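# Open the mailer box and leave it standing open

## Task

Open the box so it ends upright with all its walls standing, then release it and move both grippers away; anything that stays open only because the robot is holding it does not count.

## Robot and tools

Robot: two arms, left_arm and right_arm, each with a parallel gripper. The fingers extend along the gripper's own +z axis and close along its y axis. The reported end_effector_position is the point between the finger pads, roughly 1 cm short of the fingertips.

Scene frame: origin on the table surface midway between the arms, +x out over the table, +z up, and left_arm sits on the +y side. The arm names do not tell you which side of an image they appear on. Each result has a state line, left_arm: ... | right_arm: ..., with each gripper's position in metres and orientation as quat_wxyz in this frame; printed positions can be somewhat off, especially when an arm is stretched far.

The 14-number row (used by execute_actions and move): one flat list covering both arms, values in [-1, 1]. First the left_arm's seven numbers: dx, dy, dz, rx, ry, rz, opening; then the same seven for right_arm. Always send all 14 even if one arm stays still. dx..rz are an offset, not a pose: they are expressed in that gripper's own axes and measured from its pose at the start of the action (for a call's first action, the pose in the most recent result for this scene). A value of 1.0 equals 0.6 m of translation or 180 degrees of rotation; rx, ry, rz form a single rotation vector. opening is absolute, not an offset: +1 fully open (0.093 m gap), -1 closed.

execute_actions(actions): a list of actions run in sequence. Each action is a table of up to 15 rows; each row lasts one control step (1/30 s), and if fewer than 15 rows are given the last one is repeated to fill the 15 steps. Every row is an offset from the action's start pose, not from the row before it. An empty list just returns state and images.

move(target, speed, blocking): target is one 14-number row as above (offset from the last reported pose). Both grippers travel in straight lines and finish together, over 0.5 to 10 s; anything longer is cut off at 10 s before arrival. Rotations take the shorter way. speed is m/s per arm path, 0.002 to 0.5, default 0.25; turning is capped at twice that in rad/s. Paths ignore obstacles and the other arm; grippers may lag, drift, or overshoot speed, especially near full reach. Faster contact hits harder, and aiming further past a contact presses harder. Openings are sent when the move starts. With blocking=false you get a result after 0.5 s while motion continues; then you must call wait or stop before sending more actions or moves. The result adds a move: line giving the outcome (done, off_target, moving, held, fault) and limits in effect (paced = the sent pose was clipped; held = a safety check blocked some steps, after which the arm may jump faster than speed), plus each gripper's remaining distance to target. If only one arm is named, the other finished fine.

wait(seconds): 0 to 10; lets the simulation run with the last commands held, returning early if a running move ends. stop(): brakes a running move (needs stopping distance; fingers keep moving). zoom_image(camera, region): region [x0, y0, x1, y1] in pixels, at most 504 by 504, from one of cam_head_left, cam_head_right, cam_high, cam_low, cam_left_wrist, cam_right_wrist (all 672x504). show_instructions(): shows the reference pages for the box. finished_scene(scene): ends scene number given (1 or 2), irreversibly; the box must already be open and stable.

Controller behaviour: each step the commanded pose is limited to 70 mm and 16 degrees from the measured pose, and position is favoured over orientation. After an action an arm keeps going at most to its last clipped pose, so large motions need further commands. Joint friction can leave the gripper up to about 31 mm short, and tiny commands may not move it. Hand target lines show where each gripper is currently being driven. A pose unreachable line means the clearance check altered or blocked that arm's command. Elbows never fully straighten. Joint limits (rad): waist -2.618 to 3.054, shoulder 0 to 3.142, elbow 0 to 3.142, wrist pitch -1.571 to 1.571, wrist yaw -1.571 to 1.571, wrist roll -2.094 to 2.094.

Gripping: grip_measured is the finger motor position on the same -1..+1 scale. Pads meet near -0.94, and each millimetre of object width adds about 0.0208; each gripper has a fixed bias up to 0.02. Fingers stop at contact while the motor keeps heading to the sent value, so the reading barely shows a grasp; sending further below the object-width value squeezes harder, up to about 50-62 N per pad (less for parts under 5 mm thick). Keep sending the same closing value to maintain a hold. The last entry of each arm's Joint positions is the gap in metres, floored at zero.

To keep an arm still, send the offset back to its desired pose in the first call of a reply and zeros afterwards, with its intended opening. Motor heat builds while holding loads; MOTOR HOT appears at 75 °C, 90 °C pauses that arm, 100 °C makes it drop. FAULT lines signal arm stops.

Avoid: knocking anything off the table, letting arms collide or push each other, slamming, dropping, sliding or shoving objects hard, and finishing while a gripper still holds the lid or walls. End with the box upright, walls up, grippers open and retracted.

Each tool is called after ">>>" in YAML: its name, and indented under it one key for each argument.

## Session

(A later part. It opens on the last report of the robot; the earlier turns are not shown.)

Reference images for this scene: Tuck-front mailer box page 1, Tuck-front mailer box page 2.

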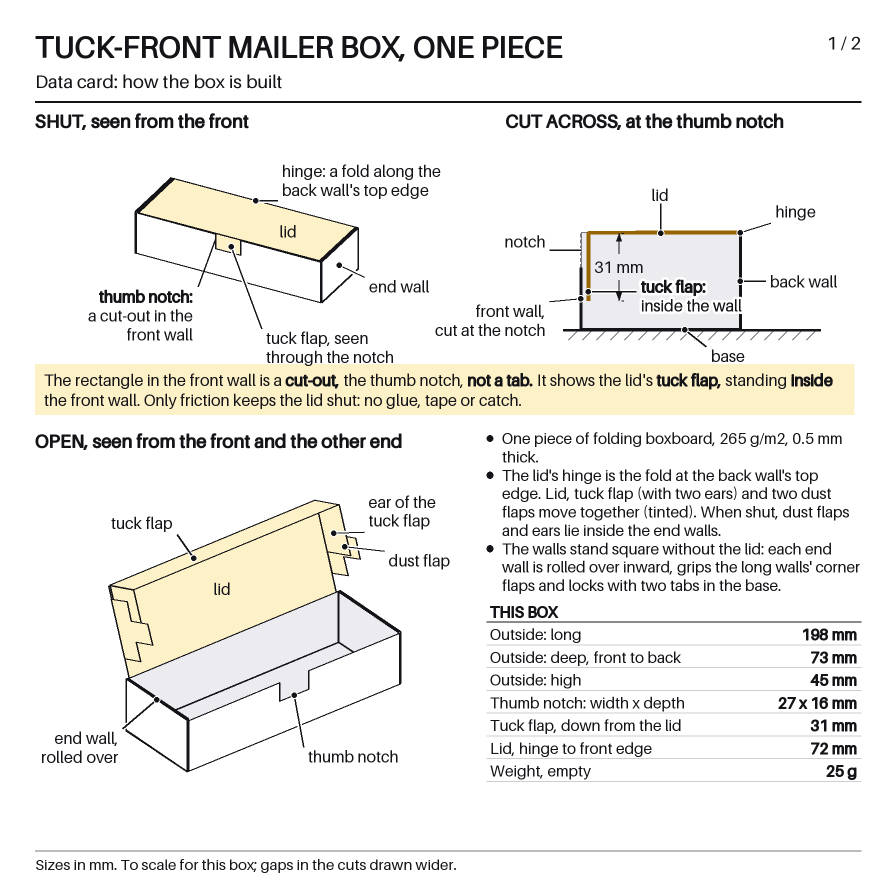

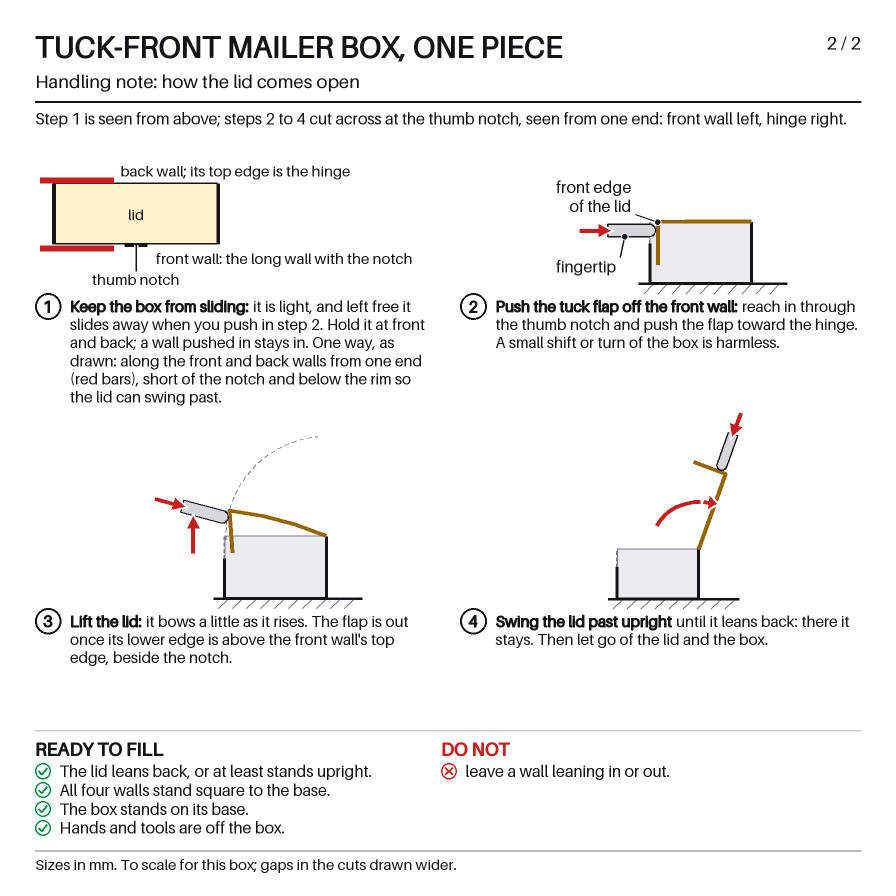

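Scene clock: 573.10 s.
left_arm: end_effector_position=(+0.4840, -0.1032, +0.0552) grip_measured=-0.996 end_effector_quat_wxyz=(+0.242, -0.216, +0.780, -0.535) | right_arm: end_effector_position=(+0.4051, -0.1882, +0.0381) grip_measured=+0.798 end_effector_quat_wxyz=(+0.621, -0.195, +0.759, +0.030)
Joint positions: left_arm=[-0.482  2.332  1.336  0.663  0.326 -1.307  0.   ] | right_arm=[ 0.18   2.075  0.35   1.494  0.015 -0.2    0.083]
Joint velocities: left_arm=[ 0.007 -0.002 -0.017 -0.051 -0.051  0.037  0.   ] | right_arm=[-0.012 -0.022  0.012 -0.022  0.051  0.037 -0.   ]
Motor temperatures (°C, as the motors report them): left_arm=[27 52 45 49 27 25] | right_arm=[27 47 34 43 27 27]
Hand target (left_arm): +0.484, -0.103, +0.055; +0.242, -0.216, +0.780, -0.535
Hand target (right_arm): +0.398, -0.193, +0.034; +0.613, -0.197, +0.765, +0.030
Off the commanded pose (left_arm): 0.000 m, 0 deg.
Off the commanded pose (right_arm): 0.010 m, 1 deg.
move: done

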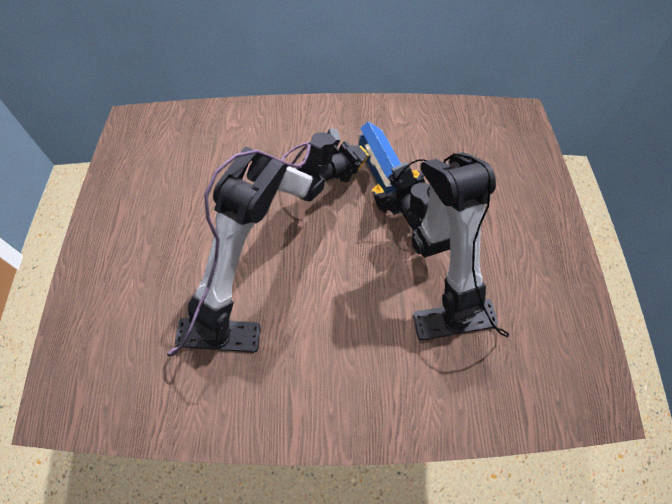

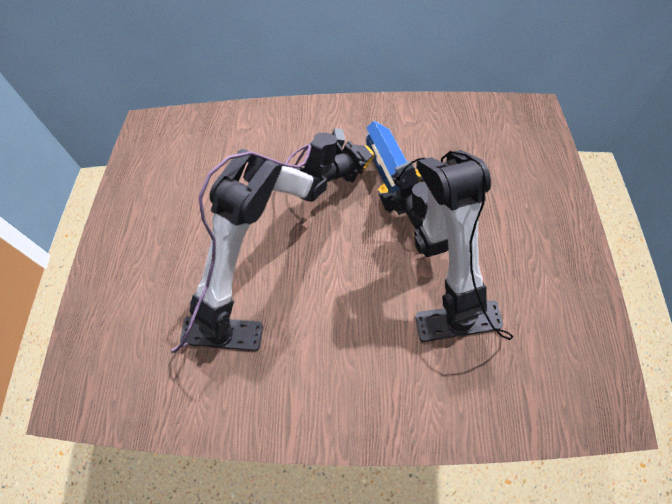

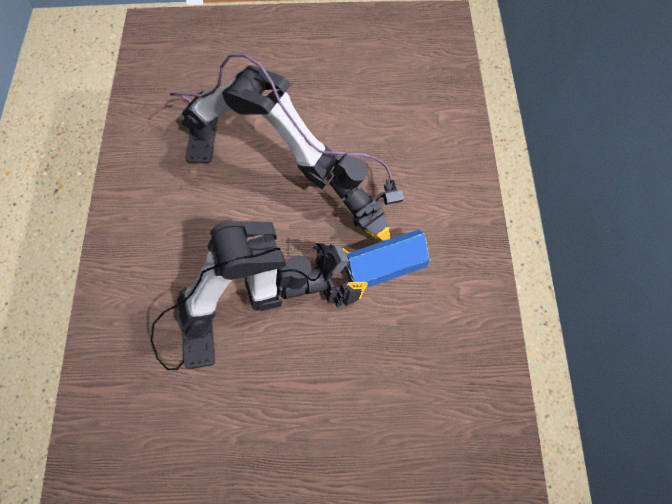

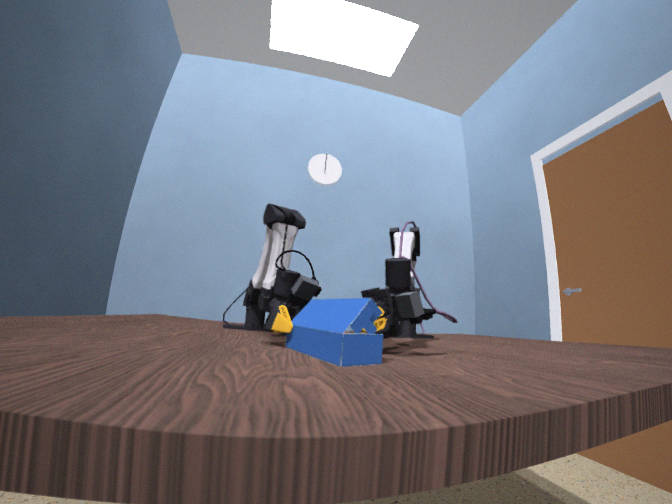

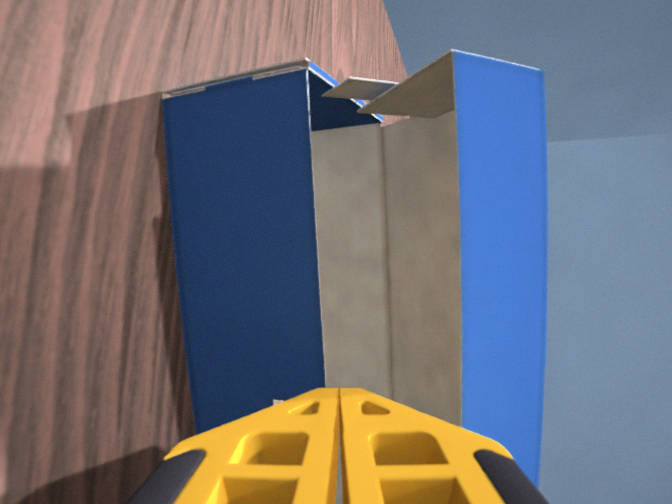

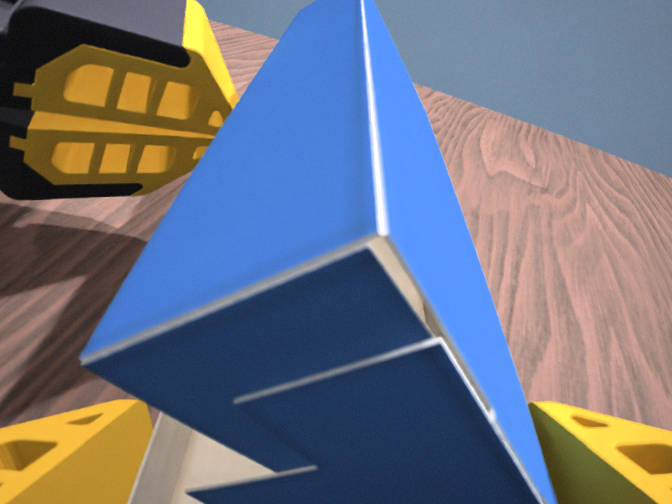

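>>> move:
  target: [0,-0.03,0,0.02,0,0,-1,0.035,0,0.015,0,0.05,0,0.8]
  speed: 0.04

>>> move:
  target: [0,0,0,0,0,0,-1,0,0,0,0,0,0,0.52]

>>> move:
  target: [0.03,-0.06,0.09,0.03,0,0,-1,0,0,0,0,0,0,0.52]
  speed: 0.05

Scene clock: 578.50 s.
left_arm: end_effector_position=(+0.4862, -0.1055, +0.0657) grip_measured=-0.996 end_effector_quat_wxyz=(+0.249, -0.212, +0.767, -0.552) | right_arm: end_effector_position=(+0.4062, -0.1894, +0.0315) grip_measured=+0.798 end_effector_quat_wxyz=(+0.588, -0.193, +0.785, +0.030)
Joint positions: left_arm=[-0.482  2.332  1.336  0.71   0.332 -1.321  0.   ] | right_arm=[ 0.18   1.996  0.37   1.314  0.024 -0.182  0.083]
Joint velocities: left_arm=[-0.007  0.002 -0.007  0.037  0.037  0.022  0.   ] | right_arm=[ 0.002 -0.012  0.012 -0.095  0.022 -0.007 -0.001]
Motor temperatures (°C, as the motors report them): left_arm=[27 53 44 49 27 25] | right_arm=[27 47 34 43 27 27]
Hand target (left_arm): +0.485, -0.109, +0.072; +0.248, -0.209, +0.763, -0.560
Hand target (right_arm): +0.409, -0.192, +0.017; +0.561, -0.197, +0.804, +0.014
Off the commanded pose (left_arm): 0.007 m, 1 deg.
Off the commanded pose (right_arm): 0.016 m, 4 deg.
move: off_target (right_arm)

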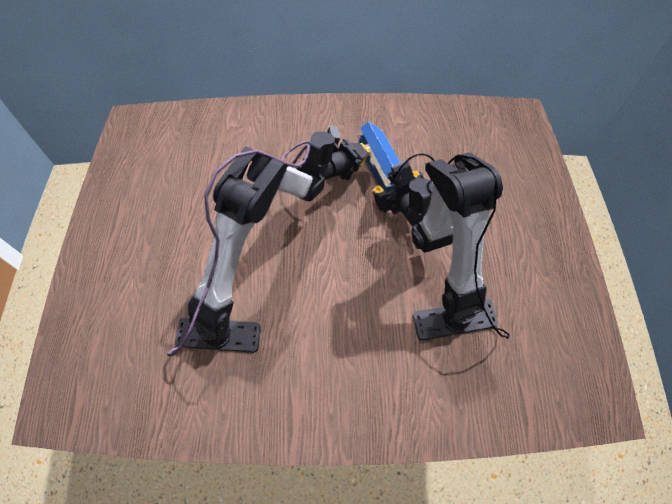

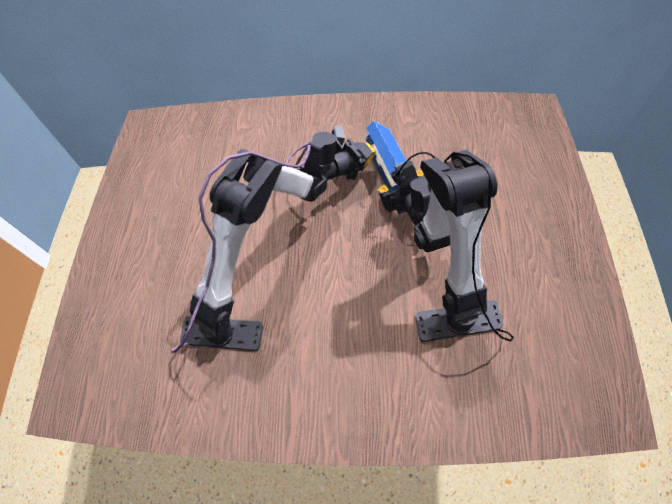

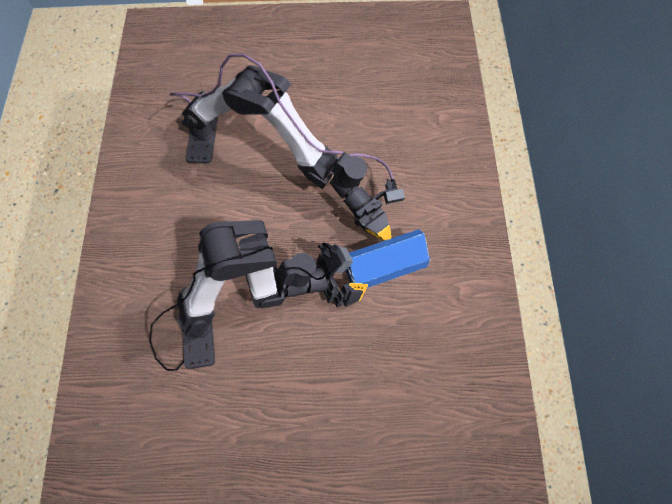

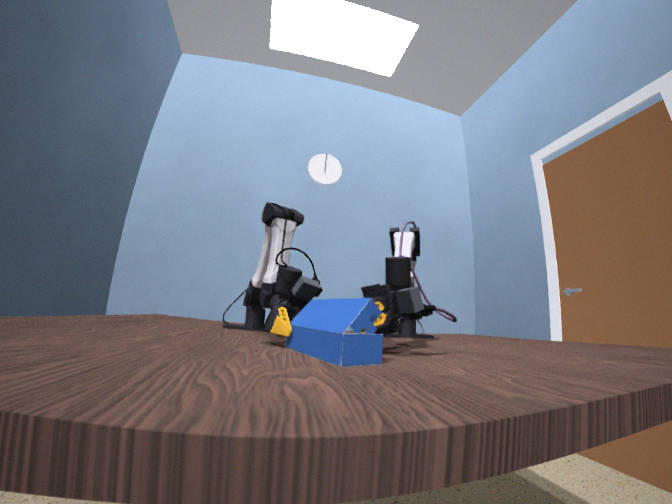

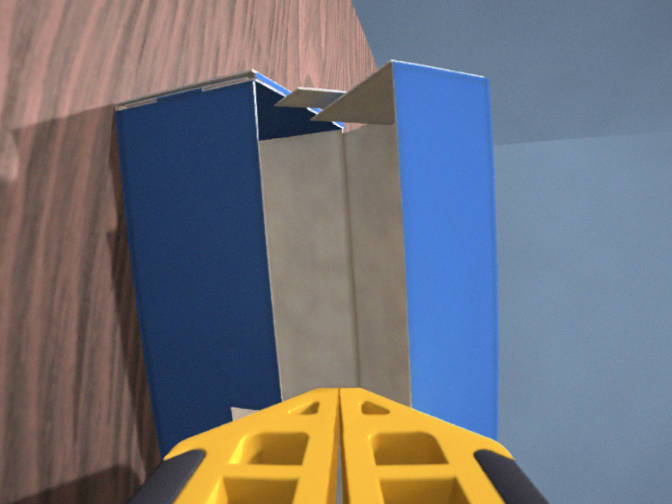

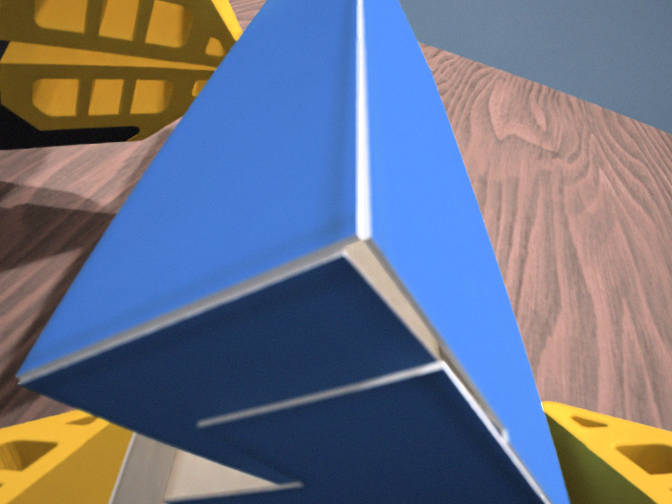

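Scene clock: 579.00 s.
left_arm: end_effector_position=(+0.4863, -0.1054, +0.0657) grip_measured=-0.996 end_effector_quat_wxyz=(+0.249, -0.212, +0.767, -0.552) | right_arm: end_effector_position=(+0.4071, -0.1896, +0.0343) grip_measured=+0.528 end_effector_quat_wxyz=(+0.593, -0.190, +0.782, +0.029)
Joint positions: left_arm=[-0.482  2.332  1.336  0.71   0.331 -1.321  0.   ] | right_arm=[ 0.18   1.996  0.37   1.325  0.026 -0.181  0.071]
Joint velocities: left_arm=[-0.007  0.002 -0.007  0.037  0.066  0.007  0.   ] | right_arm=[-0.017 -0.002  0.012 -0.037 -0.066  0.007  0.   ]
Motor temperatures (°C, as the motors report them): left_arm=[27 53 44 49 27 25] | right_arm=[27 47 34 43 27 27]
Hand target (left_arm): +0.486, -0.105, +0.066; +0.249, -0.212, +0.767, -0.552
Hand target (right_arm): +0.406, -0.189, +0.031; +0.588, -0.193, +0.785, +0.030
Off the commanded pose (left_arm): 0.000 m, 0 deg.
Off the commanded pose (right_arm): 0.003 m, 1 deg.
move: done

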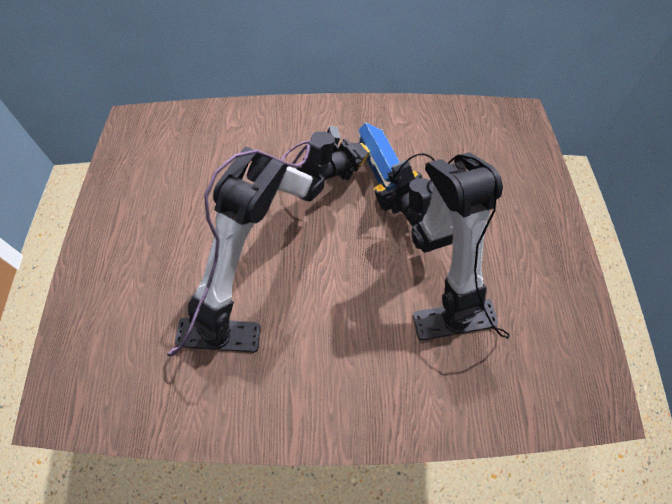

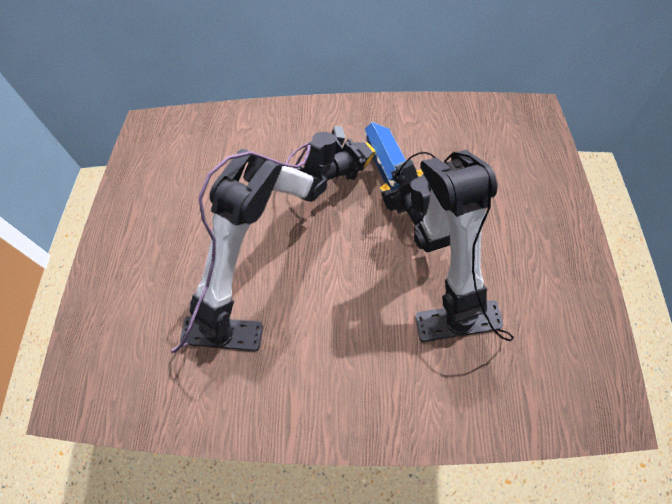

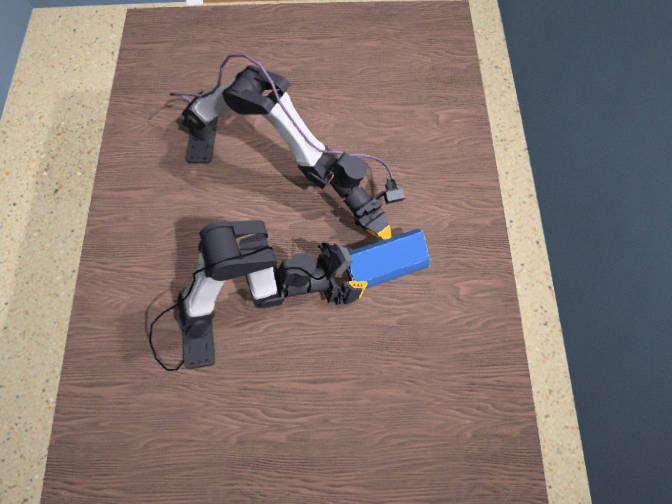

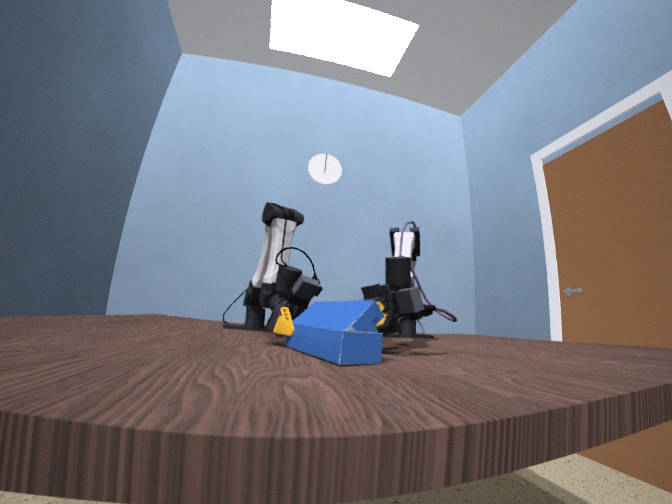

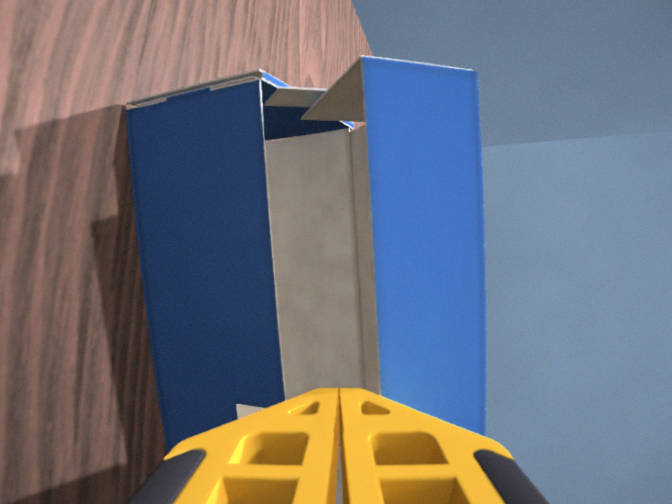

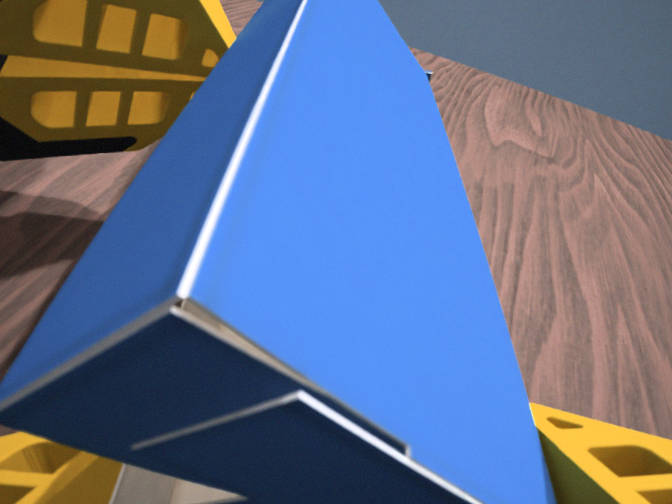

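Scene clock: 580.67 s.
left_arm: end_effector_position=(+0.5061, -0.1595, +0.0849) grip_measured=-0.996 end_effector_quat_wxyz=(+0.261, -0.199, +0.742, -0.585) | right_arm: end_effector_position=(+0.4076, -0.1908, +0.0346) grip_measured=+0.528 end_effector_quat_wxyz=(+0.593, -0.188, +0.782, +0.027)
Joint positions: left_arm=[-0.549  2.46   1.578  0.694  0.283 -1.36   0.   ] | right_arm=[ 0.18   1.996  0.37   1.326  0.034 -0.181  0.071]
Joint velocities: left_arm=[-0.012 -0.002 -0.012  0.022  0.022 -0.007  0.   ] | right_arm=[ 0.002 -0.022 -0.007  0.007 -0.037 -0.022  0.001]
Motor temperatures (°C, as the motors report them): left_arm=[27 53 45 49 27 25] | right_arm=[27 47 34 43 27 27]
Hand target (left_arm): +0.506, -0.167, +0.083; +0.259, -0.200, +0.740, -0.587
Hand target (right_arm): +0.407, -0.190, +0.034; +0.593, -0.190, +0.782, +0.029
Off the commanded pose (left_arm): 0.008 m, 0 deg.
Off the commanded pose (right_arm): 0.001 m, 0 deg.
move: done

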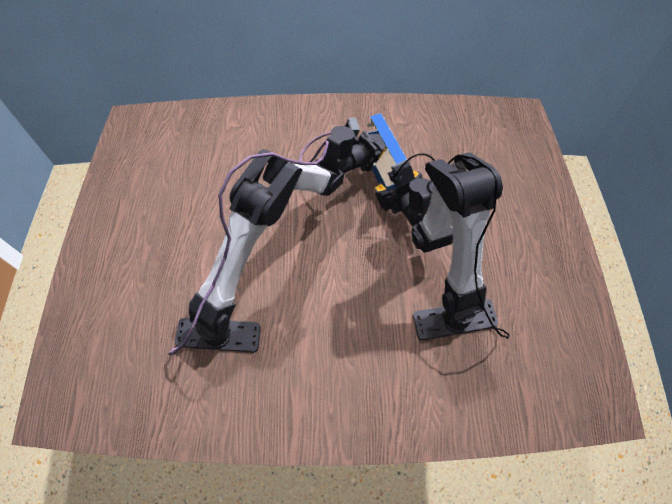

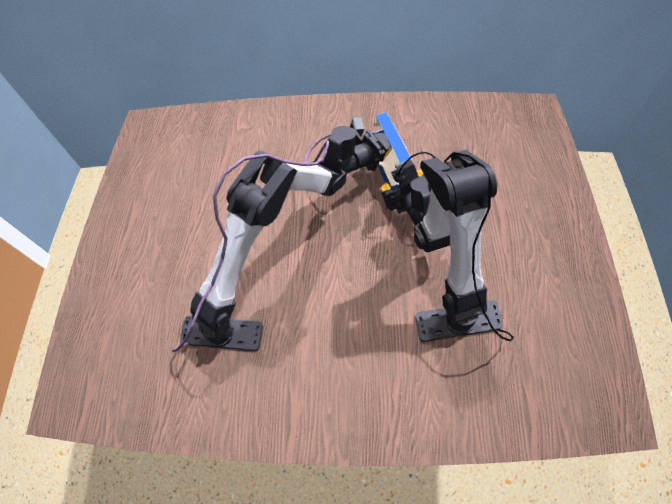

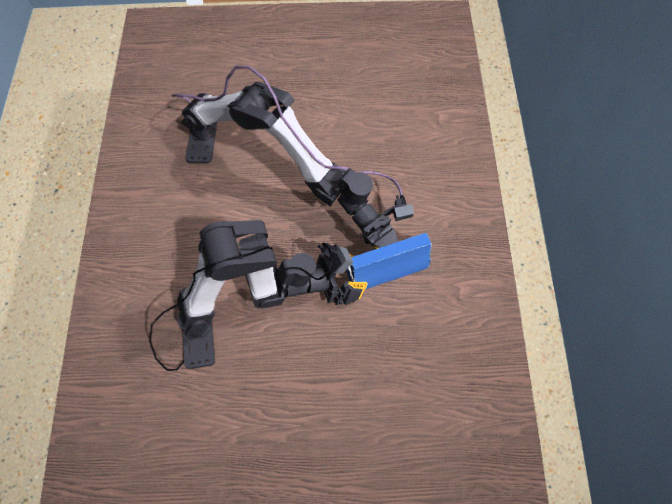

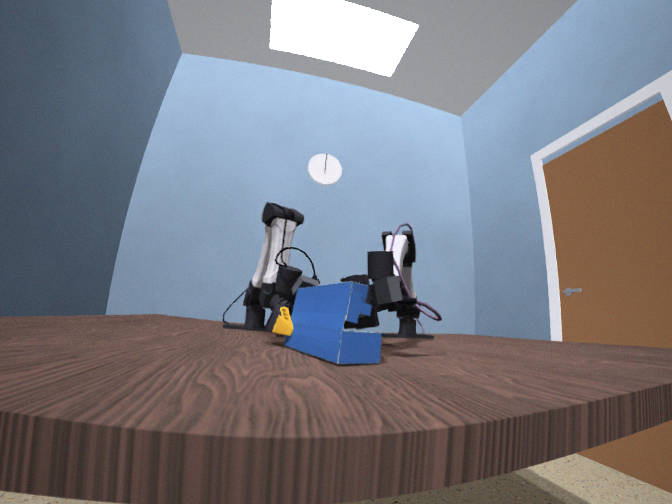

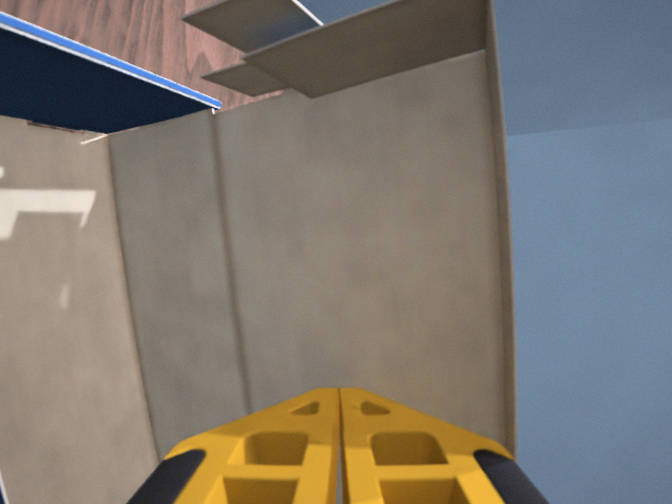

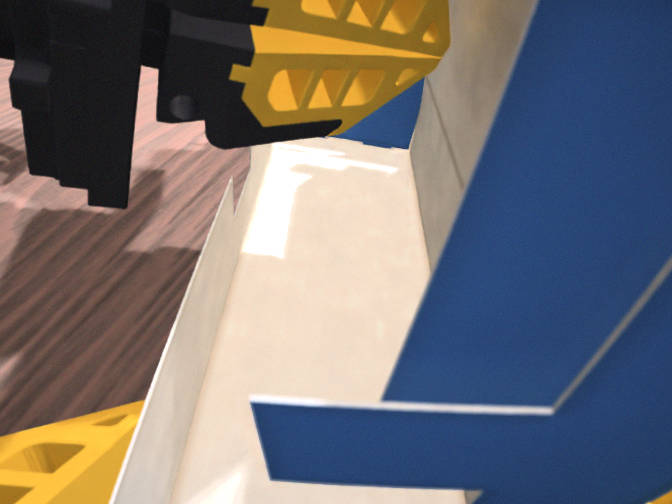

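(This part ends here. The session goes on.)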